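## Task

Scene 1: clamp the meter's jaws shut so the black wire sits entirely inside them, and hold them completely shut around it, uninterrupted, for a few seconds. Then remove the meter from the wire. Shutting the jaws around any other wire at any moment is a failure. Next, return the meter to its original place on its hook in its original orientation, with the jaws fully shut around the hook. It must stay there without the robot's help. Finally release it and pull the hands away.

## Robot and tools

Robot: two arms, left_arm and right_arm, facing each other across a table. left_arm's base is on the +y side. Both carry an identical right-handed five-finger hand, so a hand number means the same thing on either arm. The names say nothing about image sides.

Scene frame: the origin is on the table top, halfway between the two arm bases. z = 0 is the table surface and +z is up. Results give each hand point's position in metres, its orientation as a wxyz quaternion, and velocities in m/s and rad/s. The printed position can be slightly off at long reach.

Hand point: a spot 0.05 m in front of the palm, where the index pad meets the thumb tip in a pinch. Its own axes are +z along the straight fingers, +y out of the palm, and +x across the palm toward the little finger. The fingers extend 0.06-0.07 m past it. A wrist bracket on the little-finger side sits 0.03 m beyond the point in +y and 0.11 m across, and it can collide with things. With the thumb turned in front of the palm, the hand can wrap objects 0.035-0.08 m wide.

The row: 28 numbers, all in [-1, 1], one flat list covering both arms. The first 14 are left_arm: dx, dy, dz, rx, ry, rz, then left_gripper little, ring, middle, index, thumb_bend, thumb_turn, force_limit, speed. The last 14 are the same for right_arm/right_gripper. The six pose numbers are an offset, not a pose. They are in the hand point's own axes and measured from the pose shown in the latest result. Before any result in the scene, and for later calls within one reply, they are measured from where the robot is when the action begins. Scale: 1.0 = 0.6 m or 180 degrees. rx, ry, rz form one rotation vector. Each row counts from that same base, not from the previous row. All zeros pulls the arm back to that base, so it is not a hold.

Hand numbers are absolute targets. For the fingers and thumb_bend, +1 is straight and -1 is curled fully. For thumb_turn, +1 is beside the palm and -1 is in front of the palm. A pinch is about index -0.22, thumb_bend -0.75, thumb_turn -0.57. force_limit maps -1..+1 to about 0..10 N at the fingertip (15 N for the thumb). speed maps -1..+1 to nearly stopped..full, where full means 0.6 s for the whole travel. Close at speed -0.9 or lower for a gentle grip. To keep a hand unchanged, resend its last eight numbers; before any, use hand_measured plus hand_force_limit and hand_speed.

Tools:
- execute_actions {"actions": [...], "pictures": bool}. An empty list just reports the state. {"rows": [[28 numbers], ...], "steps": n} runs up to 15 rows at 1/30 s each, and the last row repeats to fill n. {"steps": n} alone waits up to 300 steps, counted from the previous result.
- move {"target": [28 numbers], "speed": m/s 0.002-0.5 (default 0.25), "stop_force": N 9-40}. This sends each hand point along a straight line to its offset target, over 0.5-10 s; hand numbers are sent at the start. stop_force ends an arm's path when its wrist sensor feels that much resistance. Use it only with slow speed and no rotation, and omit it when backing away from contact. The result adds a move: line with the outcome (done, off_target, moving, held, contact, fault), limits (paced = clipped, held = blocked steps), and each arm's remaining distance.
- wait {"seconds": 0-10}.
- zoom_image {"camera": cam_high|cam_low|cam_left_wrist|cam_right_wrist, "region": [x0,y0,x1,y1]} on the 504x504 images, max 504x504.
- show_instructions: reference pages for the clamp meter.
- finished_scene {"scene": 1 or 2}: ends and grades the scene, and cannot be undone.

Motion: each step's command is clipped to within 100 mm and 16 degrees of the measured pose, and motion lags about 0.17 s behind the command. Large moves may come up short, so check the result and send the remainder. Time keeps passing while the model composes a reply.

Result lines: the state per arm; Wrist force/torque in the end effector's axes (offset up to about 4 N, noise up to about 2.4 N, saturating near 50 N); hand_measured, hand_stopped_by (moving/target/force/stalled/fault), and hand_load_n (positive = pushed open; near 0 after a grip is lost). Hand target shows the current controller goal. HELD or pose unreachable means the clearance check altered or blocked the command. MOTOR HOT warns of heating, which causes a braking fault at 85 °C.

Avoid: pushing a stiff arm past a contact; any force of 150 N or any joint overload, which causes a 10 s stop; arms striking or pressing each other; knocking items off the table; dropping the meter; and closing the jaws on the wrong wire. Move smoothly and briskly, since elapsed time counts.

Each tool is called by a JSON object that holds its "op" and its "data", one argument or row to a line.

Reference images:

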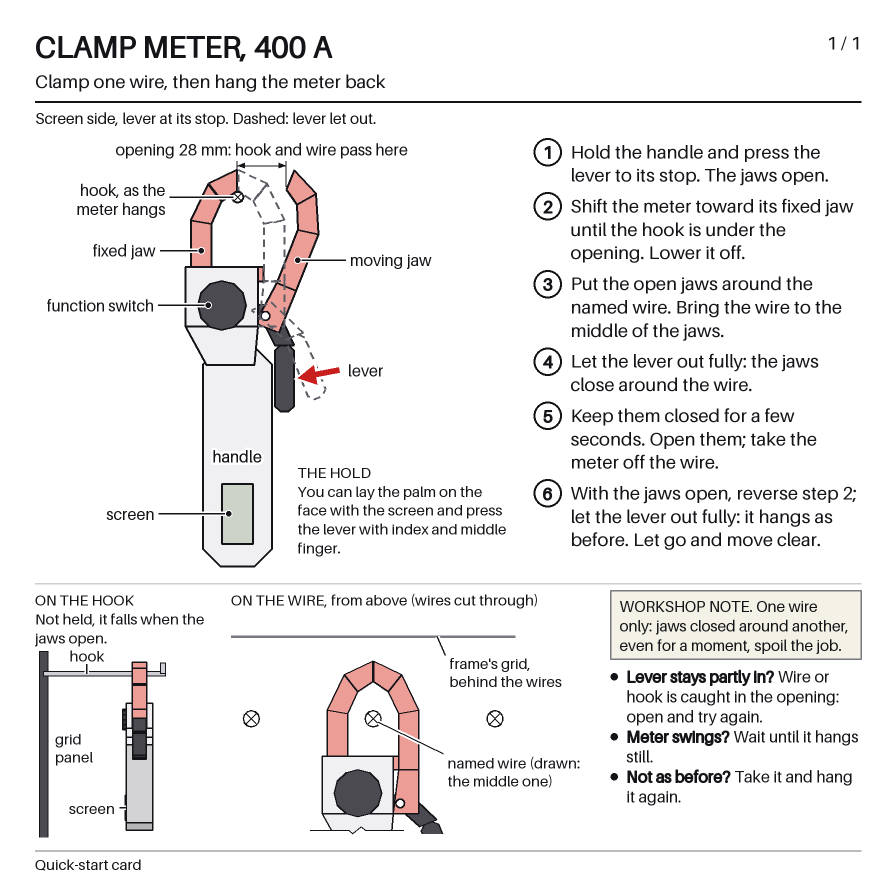

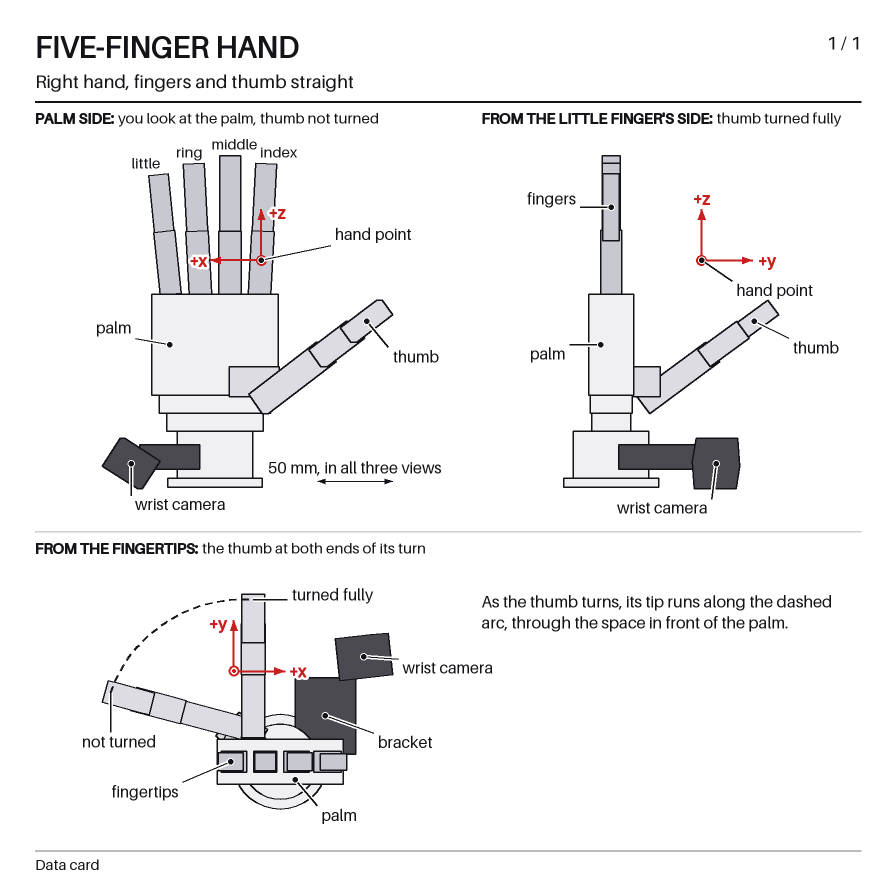

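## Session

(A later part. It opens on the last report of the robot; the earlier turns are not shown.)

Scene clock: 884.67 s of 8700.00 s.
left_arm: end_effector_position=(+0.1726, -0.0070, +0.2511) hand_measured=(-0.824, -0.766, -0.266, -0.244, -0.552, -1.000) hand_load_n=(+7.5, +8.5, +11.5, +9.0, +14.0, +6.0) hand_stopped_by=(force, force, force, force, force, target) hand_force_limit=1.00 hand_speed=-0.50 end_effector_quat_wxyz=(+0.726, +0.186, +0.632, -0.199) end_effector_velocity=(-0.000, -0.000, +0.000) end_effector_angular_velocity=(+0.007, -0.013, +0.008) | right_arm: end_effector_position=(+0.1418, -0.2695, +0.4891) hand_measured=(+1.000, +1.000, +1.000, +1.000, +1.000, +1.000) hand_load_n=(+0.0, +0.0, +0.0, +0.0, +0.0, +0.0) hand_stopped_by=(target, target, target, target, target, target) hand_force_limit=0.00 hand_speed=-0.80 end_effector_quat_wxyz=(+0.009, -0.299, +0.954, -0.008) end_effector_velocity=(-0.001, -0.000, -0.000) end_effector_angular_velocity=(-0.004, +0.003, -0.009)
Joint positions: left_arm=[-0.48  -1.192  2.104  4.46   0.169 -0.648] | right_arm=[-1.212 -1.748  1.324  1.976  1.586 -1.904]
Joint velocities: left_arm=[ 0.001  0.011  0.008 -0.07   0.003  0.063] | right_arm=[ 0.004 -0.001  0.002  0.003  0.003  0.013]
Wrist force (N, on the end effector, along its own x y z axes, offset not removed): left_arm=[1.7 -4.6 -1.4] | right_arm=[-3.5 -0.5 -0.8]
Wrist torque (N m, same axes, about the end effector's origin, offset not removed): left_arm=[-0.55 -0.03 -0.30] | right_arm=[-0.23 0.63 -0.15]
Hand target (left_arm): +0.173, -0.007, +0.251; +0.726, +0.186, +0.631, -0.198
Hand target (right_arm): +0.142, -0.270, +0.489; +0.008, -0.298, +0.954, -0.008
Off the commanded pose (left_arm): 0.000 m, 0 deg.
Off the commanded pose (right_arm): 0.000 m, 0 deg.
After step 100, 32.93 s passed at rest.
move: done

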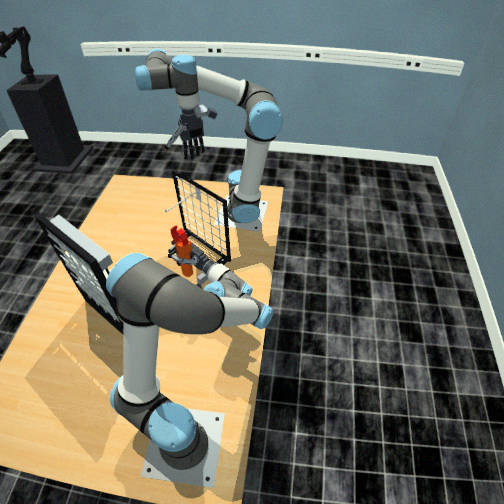

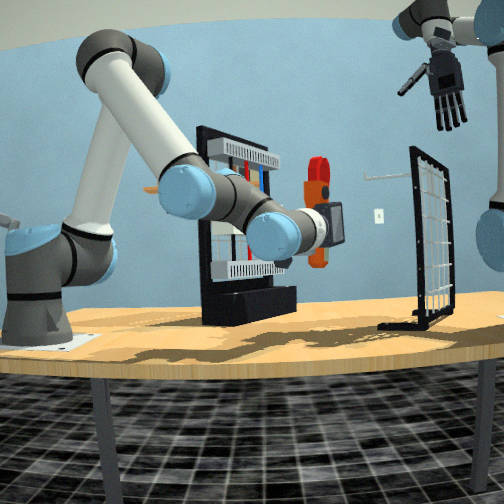

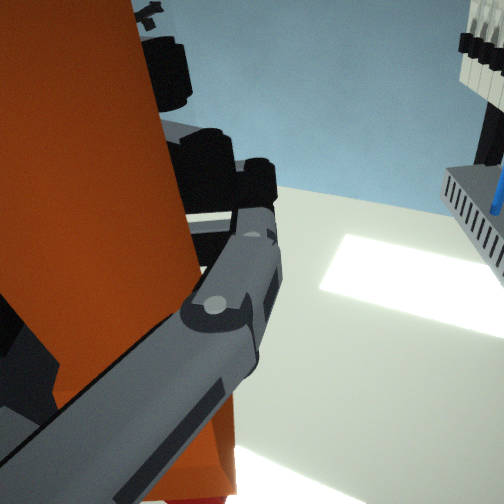

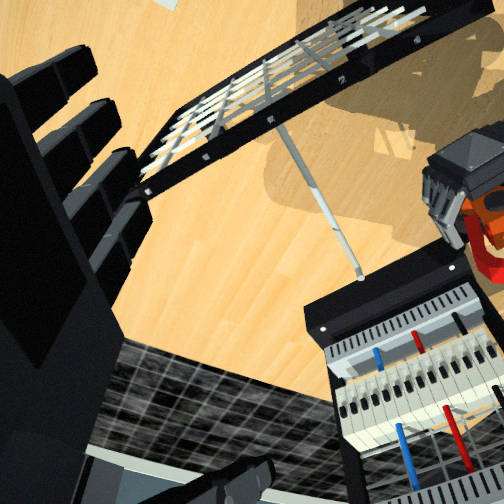

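{"op": "move", "data": {
  "target": [0.118,-0.0722,-0.0148,0,0,0,-0.98,-0.98,-1,-1,-1,-1,1.0,-0.5, 0,0,0,0,0,0,1,1,1,1,1,1,0,-0.8],
  "speed": 0.1
}}

{"op": "move", "data": {
  "target": [0.0272,-0.0793,0.1993,0,0,0,-0.98,-0.98,-1,-1,-1,-1,1.0,-0.5, 0,0,0,0,0,0,1,1,1,1,1,1,0,-0.8],
  "speed": 0.06
}}

Scene clock: 903.23 s of 8700.00 s.
left_arm: end_effector_position=(+0.1513, -0.0429, +0.1792) hand_measured=(-0.824, -0.766, -0.266, -0.244, -0.552, -1.000) hand_load_n=(+7.5, +8.5, +11.5, +9.0, +14.0, +6.0) hand_stopped_by=(force, force, force, force, force, target) hand_force_limit=1.00 hand_speed=-0.50 end_effector_quat_wxyz=(+0.726, +0.186, +0.632, -0.199) end_effector_velocity=(+0.000, -0.001, -0.003) end_effector_angular_velocity=(-0.001, -0.001, +0.003) | right_arm: end_effector_position=(+0.1418, -0.2695, +0.4891) hand_measured=(+1.000, +1.000, +1.000, +1.000, +1.000, +1.000) hand_load_n=(+0.0, +0.0, +0.0, +0.0, +0.0, +0.0) hand_stopped_by=(target, target, target, target, target, target) hand_force_limit=0.00 hand_speed=-0.80 end_effector_quat_wxyz=(+0.009, -0.299, +0.954, -0.008) end_effector_velocity=(+0.001, +0.000, -0.000) end_effector_angular_velocity=(-0.000, +0.001, +0.000)
Joint positions: left_arm=[-0.488 -0.969  2.018  4.293  0.165 -0.616] | right_arm=[-1.212 -1.748  1.324  1.976  1.586 -1.904]
Joint velocities: left_arm=[ 0.002  0.011 -0.004 -0.02   0.     0.012] | right_arm=[-0.     0.002 -0.    -0.     0.    -0.   ]
Wrist force (N, on the end effector, along its own x y z axes, offset not removed): left_arm=[0.4 -0.8 -0.2] | right_arm=[-3.1 -0.9 -1.4]
Wrist torque (N m, same axes, about the end effector's origin, offset not removed): left_arm=[-0.02 0.13 -0.20] | right_arm=[-0.34 0.62 -0.11]
Hand target (left_arm): +0.151, -0.043, +0.179; +0.726, +0.186, +0.632, -0.199
Hand target (right_arm): +0.142, -0.270, +0.489; +0.009, -0.299, +0.954, -0.008
Off the commanded pose (left_arm): 0.000 m, 0 deg.
Off the commanded pose (right_arm): 0.000 m, 0 deg.
After step 90, 14.20 s passed at rest.
move: done

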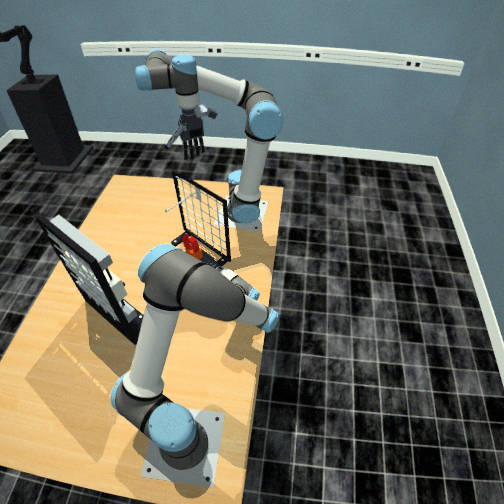

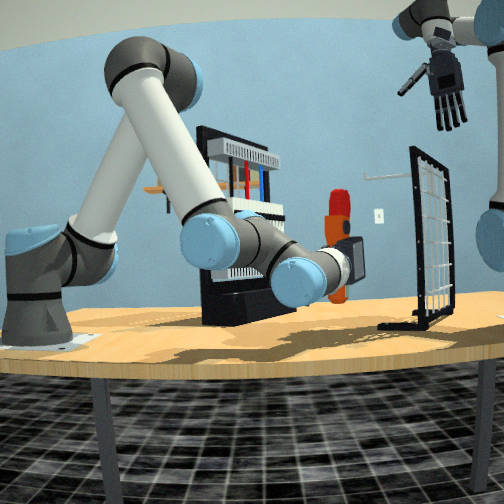

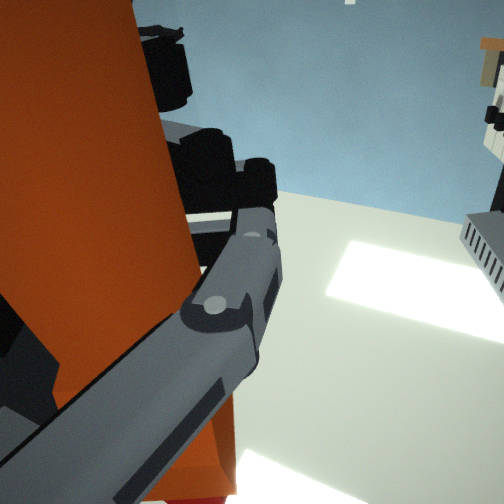

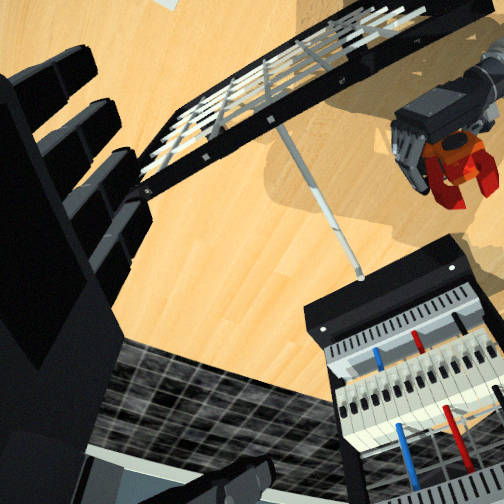

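Scene clock: 905.87 s of 8700.00 s.
left_arm: end_effector_position=(+0.2289, -0.1463, +0.1782) hand_measured=(-0.824, -0.766, -0.266, -0.244, -0.552, -1.000) hand_load_n=(+7.5, +8.5, +11.5, +9.0, +14.0, +6.0) hand_stopped_by=(force, force, force, force, force, target) hand_force_limit=1.00 hand_speed=-0.50 end_effector_quat_wxyz=(+0.726, +0.186, +0.631, -0.199) end_effector_velocity=(+0.003, -0.002, -0.001) end_effector_angular_velocity=(+0.001, +0.001, +0.000) | right_arm: end_effector_position=(+0.1418, -0.2695, +0.4891) hand_measured=(+1.000, +1.000, +1.000, +1.000, +1.000, +1.000) hand_load_n=(+0.0, +0.0, +0.0, +0.0, +0.0, +0.0) hand_stopped_by=(target, target, target, target, target, target) hand_force_limit=0.00 hand_speed=-0.80 end_effector_quat_wxyz=(+0.009, -0.299, +0.954, -0.008) end_effector_velocity=(+0.000, +0.000, +0.000) end_effector_angular_velocity=(+0.001, -0.002, -0.000)
Joint positions: left_arm=[-0.294 -0.827  1.594  5.077  0.319 -1.132] | right_arm=[-1.212 -1.748  1.324  1.976  1.586 -1.904]
Joint velocities: left_arm=[ 0.005  0.004 -0.01   0.016  0.004 -0.011] | right_arm=[-0.    -0.    -0.002 -0.    -0.     0.   ]
Wrist force (N, on the end effector, along its own x y z axes, offset not removed): left_arm=[1.7 -0.6 1.1] | right_arm=[-2.5 -1.0 -0.4]
Wrist torque (N m, same axes, about the end effector's origin, offset not removed): left_arm=[-0.10 -0.02 -0.13] | right_arm=[-0.28 0.53 -0.05]
Hand target (left_arm): +0.229, -0.147, +0.178; +0.726, +0.186, +0.631, -0.199
Hand target (right_arm): +0.142, -0.270, +0.489; +0.009, -0.299, +0.954, -0.008
Off the commanded pose (left_arm): 0.000 m, 0 deg.
Off the commanded pose (right_arm): 0.000 m, 0 deg.
move: done

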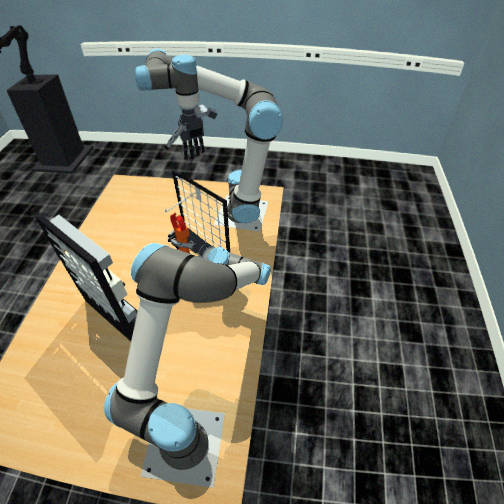

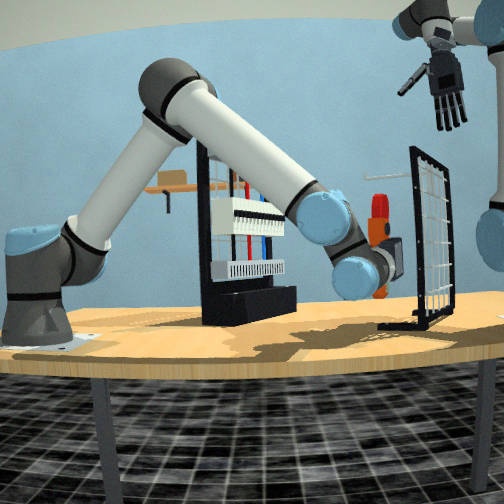

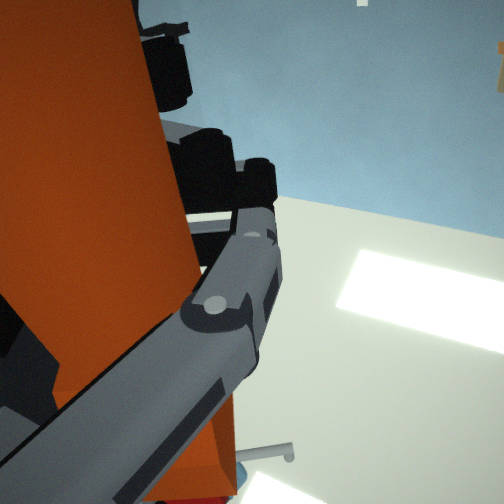

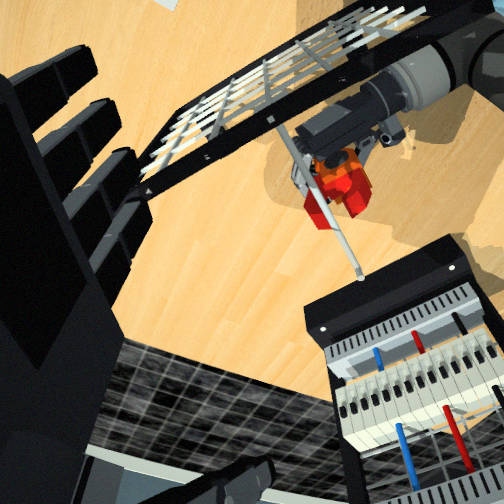

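{"op": "move", "data": {
  "target": [-0.0325,-0.0004,0.0046,0,0,0,-0.98,-0.98,-1,-1,-1,-1,1.0,-0.5, 0,0,0,0,0,0,1,1,1,1,1,1,0,-0.8],
  "speed": 0.015,
  "stop_force": 9
}}

{"op": "zoom_image", "data": {
  "camera": "cam_right_wrist",
  "region": [260, 110, 420, 290]
}}

{"op": "zoom_image", "data": {
  "camera": "cam_low",
  "region": [330, 140, 470, 320]
}}

Scene clock: 916.67 s of 8700.00 s.
left_arm: end_effector_position=(+0.2286, -0.1469, +0.1975) hand_measured=(-0.824, -0.766, -0.266, -0.244, -0.552, -1.000) hand_load_n=(+7.5, +8.5, +11.5, +9.0, +14.0, +6.0) hand_stopped_by=(force, force, force, force, force, target) hand_force_limit=1.00 hand_speed=-0.50 end_effector_quat_wxyz=(+0.726, +0.186, +0.631, -0.199) end_effector_velocity=(-0.000, -0.000, +0.003) end_effector_angular_velocity=(+0.000, -0.000, -0.001) | right_arm: end_effector_position=(+0.1418, -0.2695, +0.4891) hand_measured=(+1.000, +1.000, +1.000, +1.000, +1.000, +1.000) hand_load_n=(+0.0, +0.0, +0.0, +0.0, +0.0, +0.0) hand_stopped_by=(target, target, target, target, target, target) hand_force_limit=0.00 hand_speed=-0.80 end_effector_quat_wxyz=(+0.009, -0.299, +0.954, -0.008) end_effector_velocity=(-0.001, -0.000, +0.000) end_effector_angular_velocity=(+0.001, -0.001, -0.000)
Joint positions: left_arm=[-0.294 -0.857  1.586  5.114  0.319 -1.131] | right_arm=[-1.212 -1.748  1.324  1.976  1.586 -1.904]
Joint velocities: left_arm=[-0.    -0.004 -0.002  0.006  0.001 -0.   ] | right_arm=[-0.    -0.002  0.     0.    -0.    -0.   ]
Wrist force (N, on the end effector, along its own x y z axes, offset not removed): left_arm=[0.8 -0.5 0.5] | right_arm=[-4.4 -1.1 -0.5]
Wrist torque (N m, same axes, about the end effector's origin, offset not removed): left_arm=[-0.03 0.05 -0.17] | right_arm=[-0.28 0.77 -0.25]
Hand target (left_arm): +0.229, -0.147, +0.198; +0.726, +0.186, +0.631, -0.199
Hand target (right_arm): +0.142, -0.270, +0.489; +0.009, -0.299, +0.954, -0.008
Off the commanded pose (left_arm): 0.000 m, 0 deg.
Off the commanded pose (right_arm): 0.000 m, 0 deg.
After step 90, 6.23 s passed at rest.
move: done

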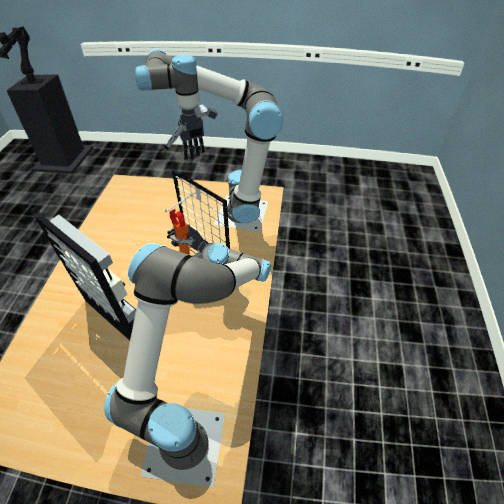

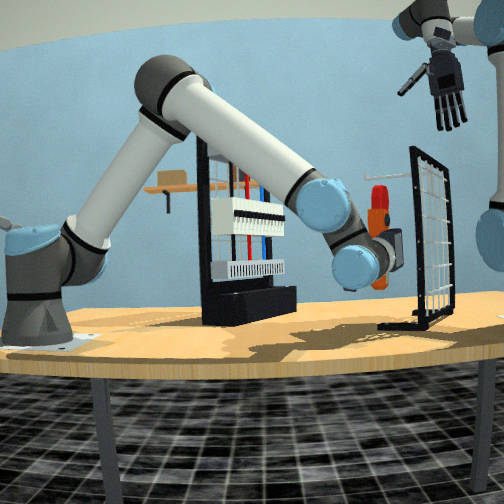

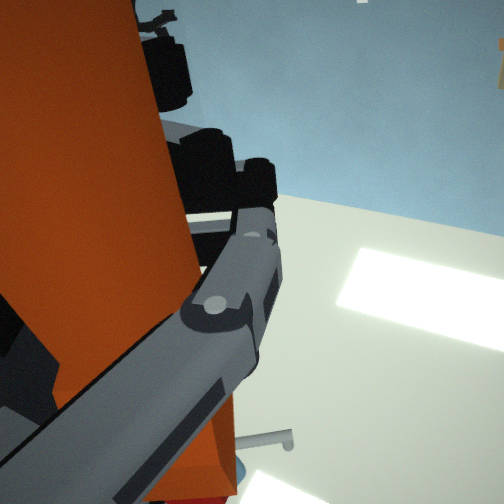

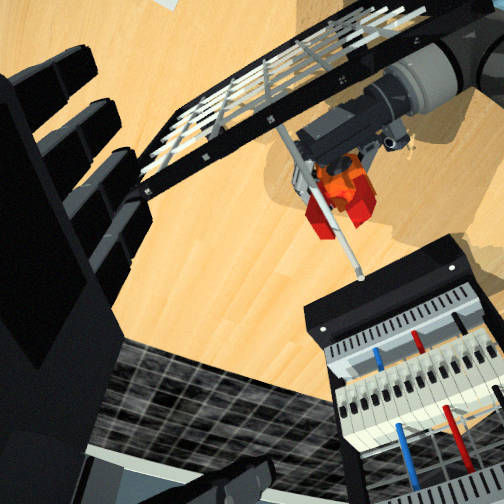

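Region (260, 110, 420, 290) of cam_right_wrist's 504x504 image, scaled by 2.800, with more detail than that image has.

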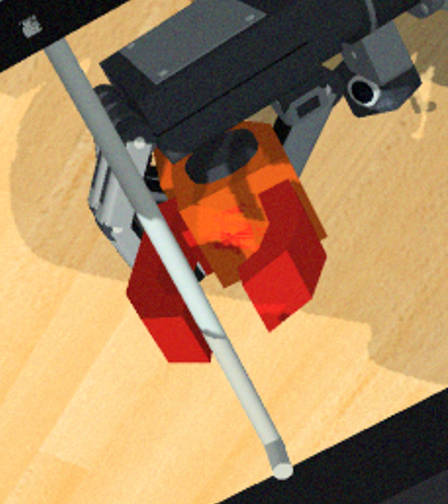

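Region (330, 140, 470, 320) of cam_low's 504x504 image, scaled by 2.800, with more detail than that image has.

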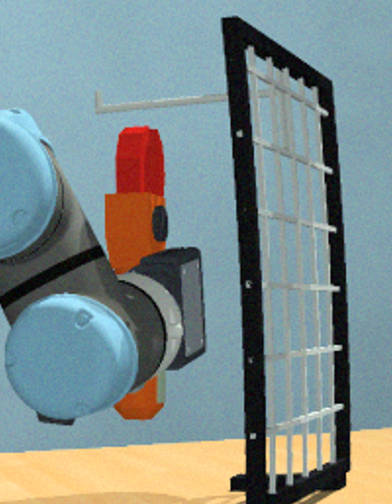

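{"op": "move", "data": {
  "target": [-0.012,0,0.015,0,0,0,-0.98,-0.98,-1,-1,-1,-1,1.0,-0.5, 0,0,0,0,0,0,1,1,1,1,1,1,0,-0.8],
  "speed": 0.012,
  "stop_force": 9
}}

{"op": "zoom_image", "data": {
  "camera": "cam_right_wrist",
  "region": [260, 110, 420, 290]
}}

{"op": "zoom_image", "data": {
  "camera": "cam_low",
  "region": [330, 140, 470, 320]
}}

Scene clock: 946.27 s of 8700.00 s.
left_arm: end_effector_position=(+0.2351, -0.1511, +0.2056) hand_measured=(-0.824, -0.766, -0.266, -0.244, -0.552, -1.000) hand_load_n=(+7.5, +8.5, +11.5, +9.0, +14.0, +6.0) hand_stopped_by=(force, force, force, force, force, target) hand_force_limit=1.00 hand_speed=-0.50 end_effector_quat_wxyz=(+0.726, +0.186, +0.631, -0.199) end_effector_velocity=(+0.002, -0.001, +0.002) end_effector_angular_velocity=(-0.001, +0.001, -0.000) | right_arm: end_effector_position=(+0.1418, -0.2695, +0.4891) hand_measured=(+1.000, +1.000, +1.000, +1.000, +1.000, +1.000) hand_load_n=(+0.0, +0.0, +0.0, +0.0, +0.0, +0.0) hand_stopped_by=(target, target, target, target, target, target) hand_force_limit=0.00 hand_speed=-0.80 end_effector_quat_wxyz=(+0.009, -0.299, +0.954, -0.008) end_effector_velocity=(-0.000, -0.000, +0.000) end_effector_angular_velocity=(-0.000, -0.001, +0.000)
Joint positions: left_arm=[-0.282 -0.861  1.565  5.154  0.33  -1.147] | right_arm=[-1.212 -1.748  1.324  1.976  1.586 -1.904]
Joint velocities: left_arm=[ 0.003 -0.    -0.007  0.012  0.002 -0.006] | right_arm=[-0.    -0.001 -0.     0.     0.001 -0.   ]
Wrist force (N, on the end effector, along its own x y z axes, offset not removed): left_arm=[1.9 -3.4 0.0] | right_arm=[-2.4 -2.0 -1.5]
Wrist torque (N m, same axes, about the end effector's origin, offset not removed): left_arm=[-0.54 -0.09 -0.32] | right_arm=[-0.41 0.54 -0.14]
Hand target (left_arm): +0.235, -0.151, +0.206; +0.726, +0.186, +0.631, -0.199
Hand target (right_arm): +0.142, -0.270, +0.489; +0.009, -0.299, +0.954, -0.008
Off the commanded pose (left_arm): 0.000 m, 0 deg.
Off the commanded pose (right_arm): 0.000 m, 0 deg.
After step 90, 25.43 s passed at rest.
move: done

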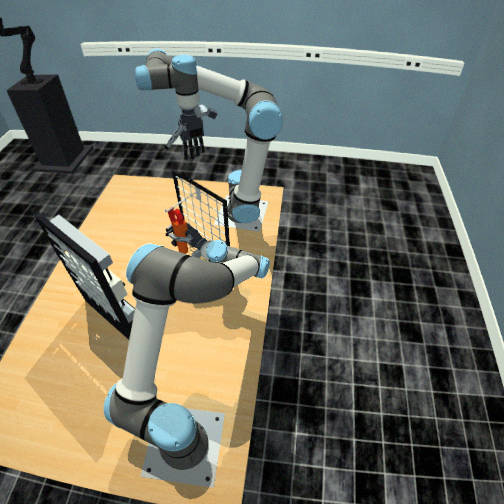

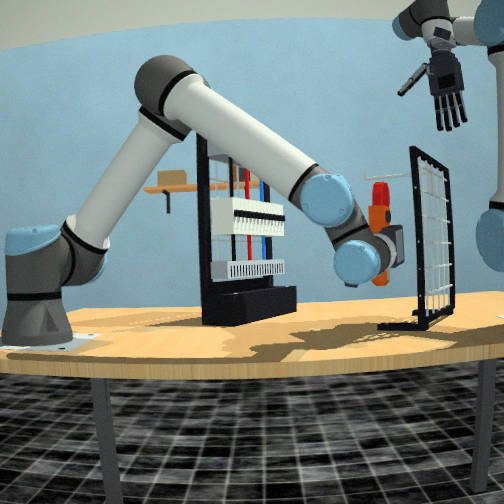

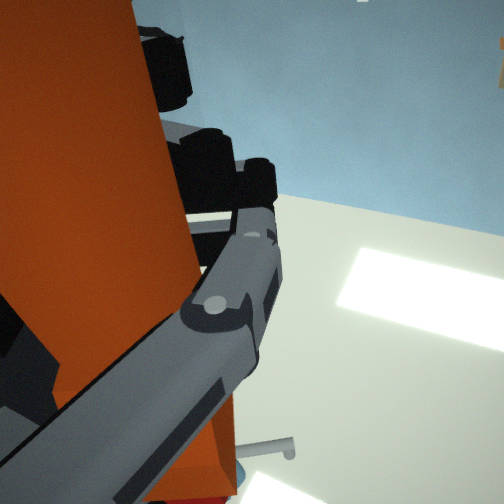

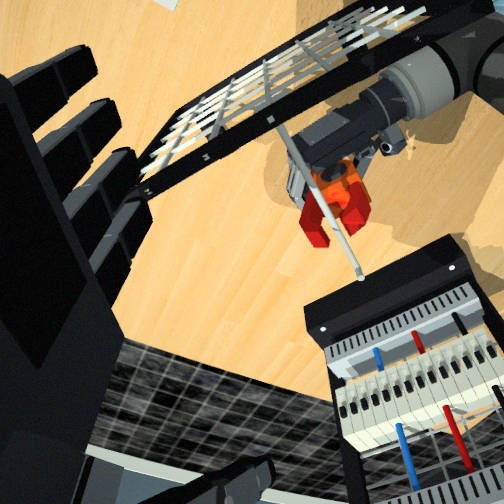

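Region (260, 110, 420, 290) of cam_right_wrist's 504x504 image, scaled by 2.800, with more detail than that image has.

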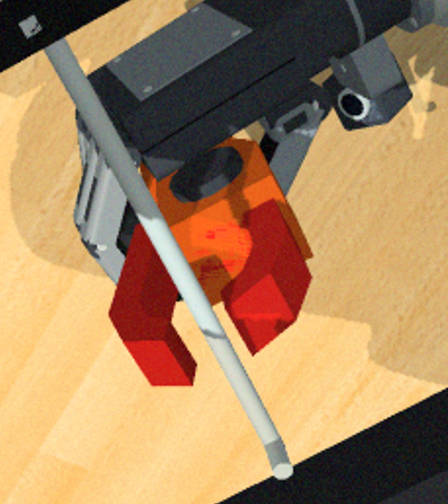

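Region (330, 140, 470, 320) of cam_low's 504x504 image, scaled by 2.800, with more detail than that image has.

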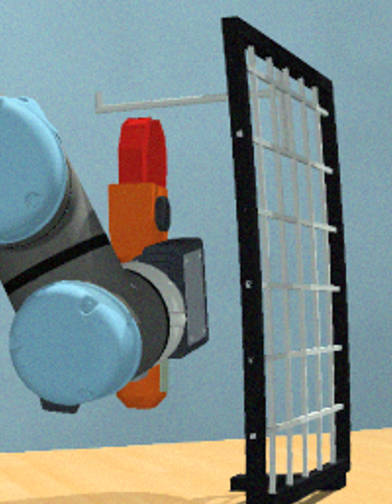

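{"op": "move", "data": {
  "target": [-0.0496,0.001,0.0066,0,0,0,-0.98,-0.98,-1,-1,-1,-1,1.0,-0.5, 0,0,0,0,0,0,1,1,1,1,1,1,0,-0.8],
  "speed": 0.012,
  "stop_force": 9
}}

{"op": "zoom_image", "data": {
  "camera": "cam_right_wrist",
  "region": [260, 110, 420, 290]
}}

{"op": "zoom_image", "data": {
  "camera": "cam_low",
  "region": [330, 140, 470, 320]
}}

Scene clock: 957.77 s of 8700.00 s.
left_arm: end_effector_position=(+0.2351, -0.1510, +0.2352) hand_measured=(-0.824, -0.766, -0.266, -0.244, -0.552, -1.000) hand_load_n=(+7.5, +8.5, +11.5, +9.0, +14.0, +6.0) hand_stopped_by=(force, force, force, force, force, target) hand_force_limit=1.00 hand_speed=-0.50 end_effector_quat_wxyz=(+0.726, +0.186, +0.631, -0.199) end_effector_velocity=(-0.000, +0.000, +0.004) end_effector_angular_velocity=(+0.000, -0.000, +0.000) | right_arm: end_effector_position=(+0.1418, -0.2695, +0.4891) hand_measured=(+1.000, +1.000, +1.000, +1.000, +1.000, +1.000) hand_load_n=(+0.0, +0.0, +0.0, +0.0, +0.0, +0.0) hand_stopped_by=(target, target, target, target, target, target) hand_force_limit=0.00 hand_speed=-0.80 end_effector_quat_wxyz=(+0.009, -0.299, +0.954, -0.008) end_effector_velocity=(+0.000, +0.000, +0.000) end_effector_angular_velocity=(+0.000, -0.000, +0.000)
Joint positions: left_arm=[-0.282 -0.905  1.55   5.212  0.33  -1.146] | right_arm=[-1.212 -1.748  1.324  1.976  1.586 -1.904]
Joint velocities: left_arm=[-0.001 -0.006 -0.002  0.006 -0.001  0.002] | right_arm=[ 0.     0.001 -0.002  0.    -0.     0.   ]
Wrist force (N, on the end effector, along its own x y z axes, offset not removed): left_arm=[2.0 -0.7 -2.3] | right_arm=[-2.5 -1.7 -0.6]
Wrist torque (N m, same axes, about the end effector's origin, offset not removed): left_arm=[0.32 -0.11 -0.27] | right_arm=[-0.37 0.46 -0.12]
Hand target (left_arm): +0.235, -0.151, +0.236; +0.726, +0.186, +0.631, -0.199
Hand target (right_arm): +0.142, -0.270, +0.489; +0.009, -0.299, +0.954, -0.008
Off the commanded pose (left_arm): 0.000 m, 0 deg.
Off the commanded pose (right_arm): 0.000 m, 0 deg.
After step 90, 5.80 s passed at rest.
move: done

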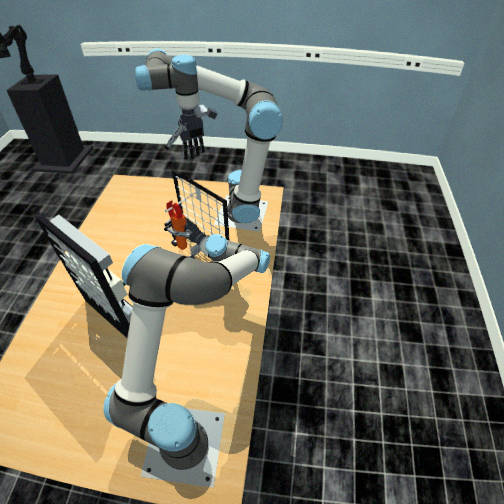

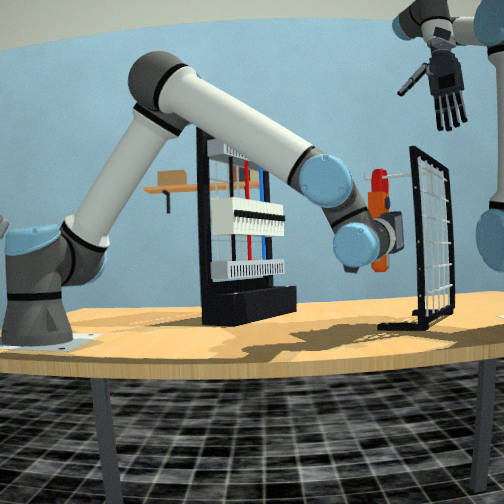

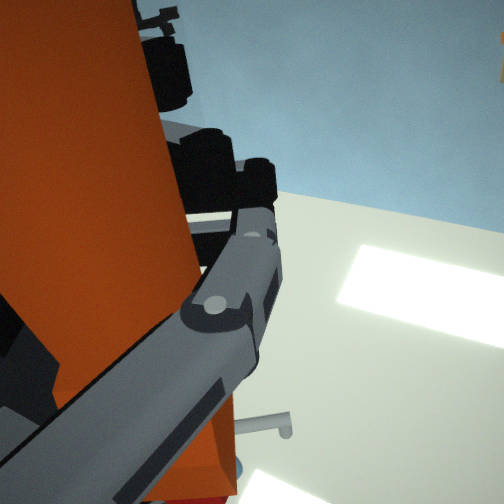

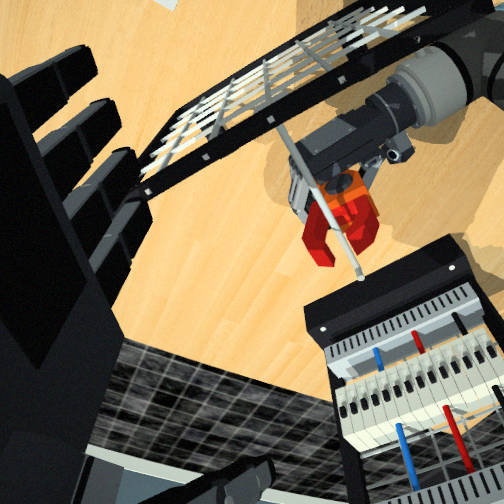

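Region (260, 110, 420, 290) of cam_right_wrist's 504x504 image, scaled by 2.800, with more detail than that image has.

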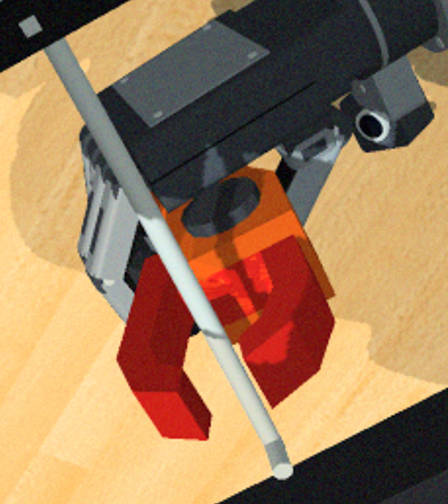

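Region (330, 140, 470, 320) of cam_low's 504x504 image, scaled by 2.800, with more detail than that image has.

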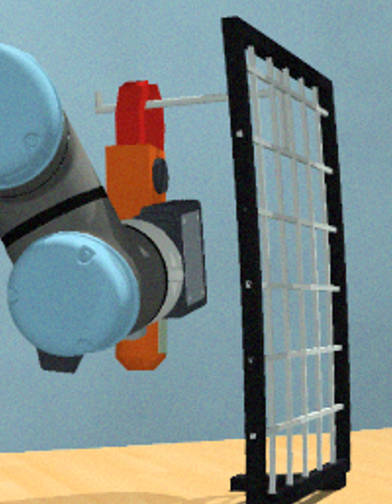

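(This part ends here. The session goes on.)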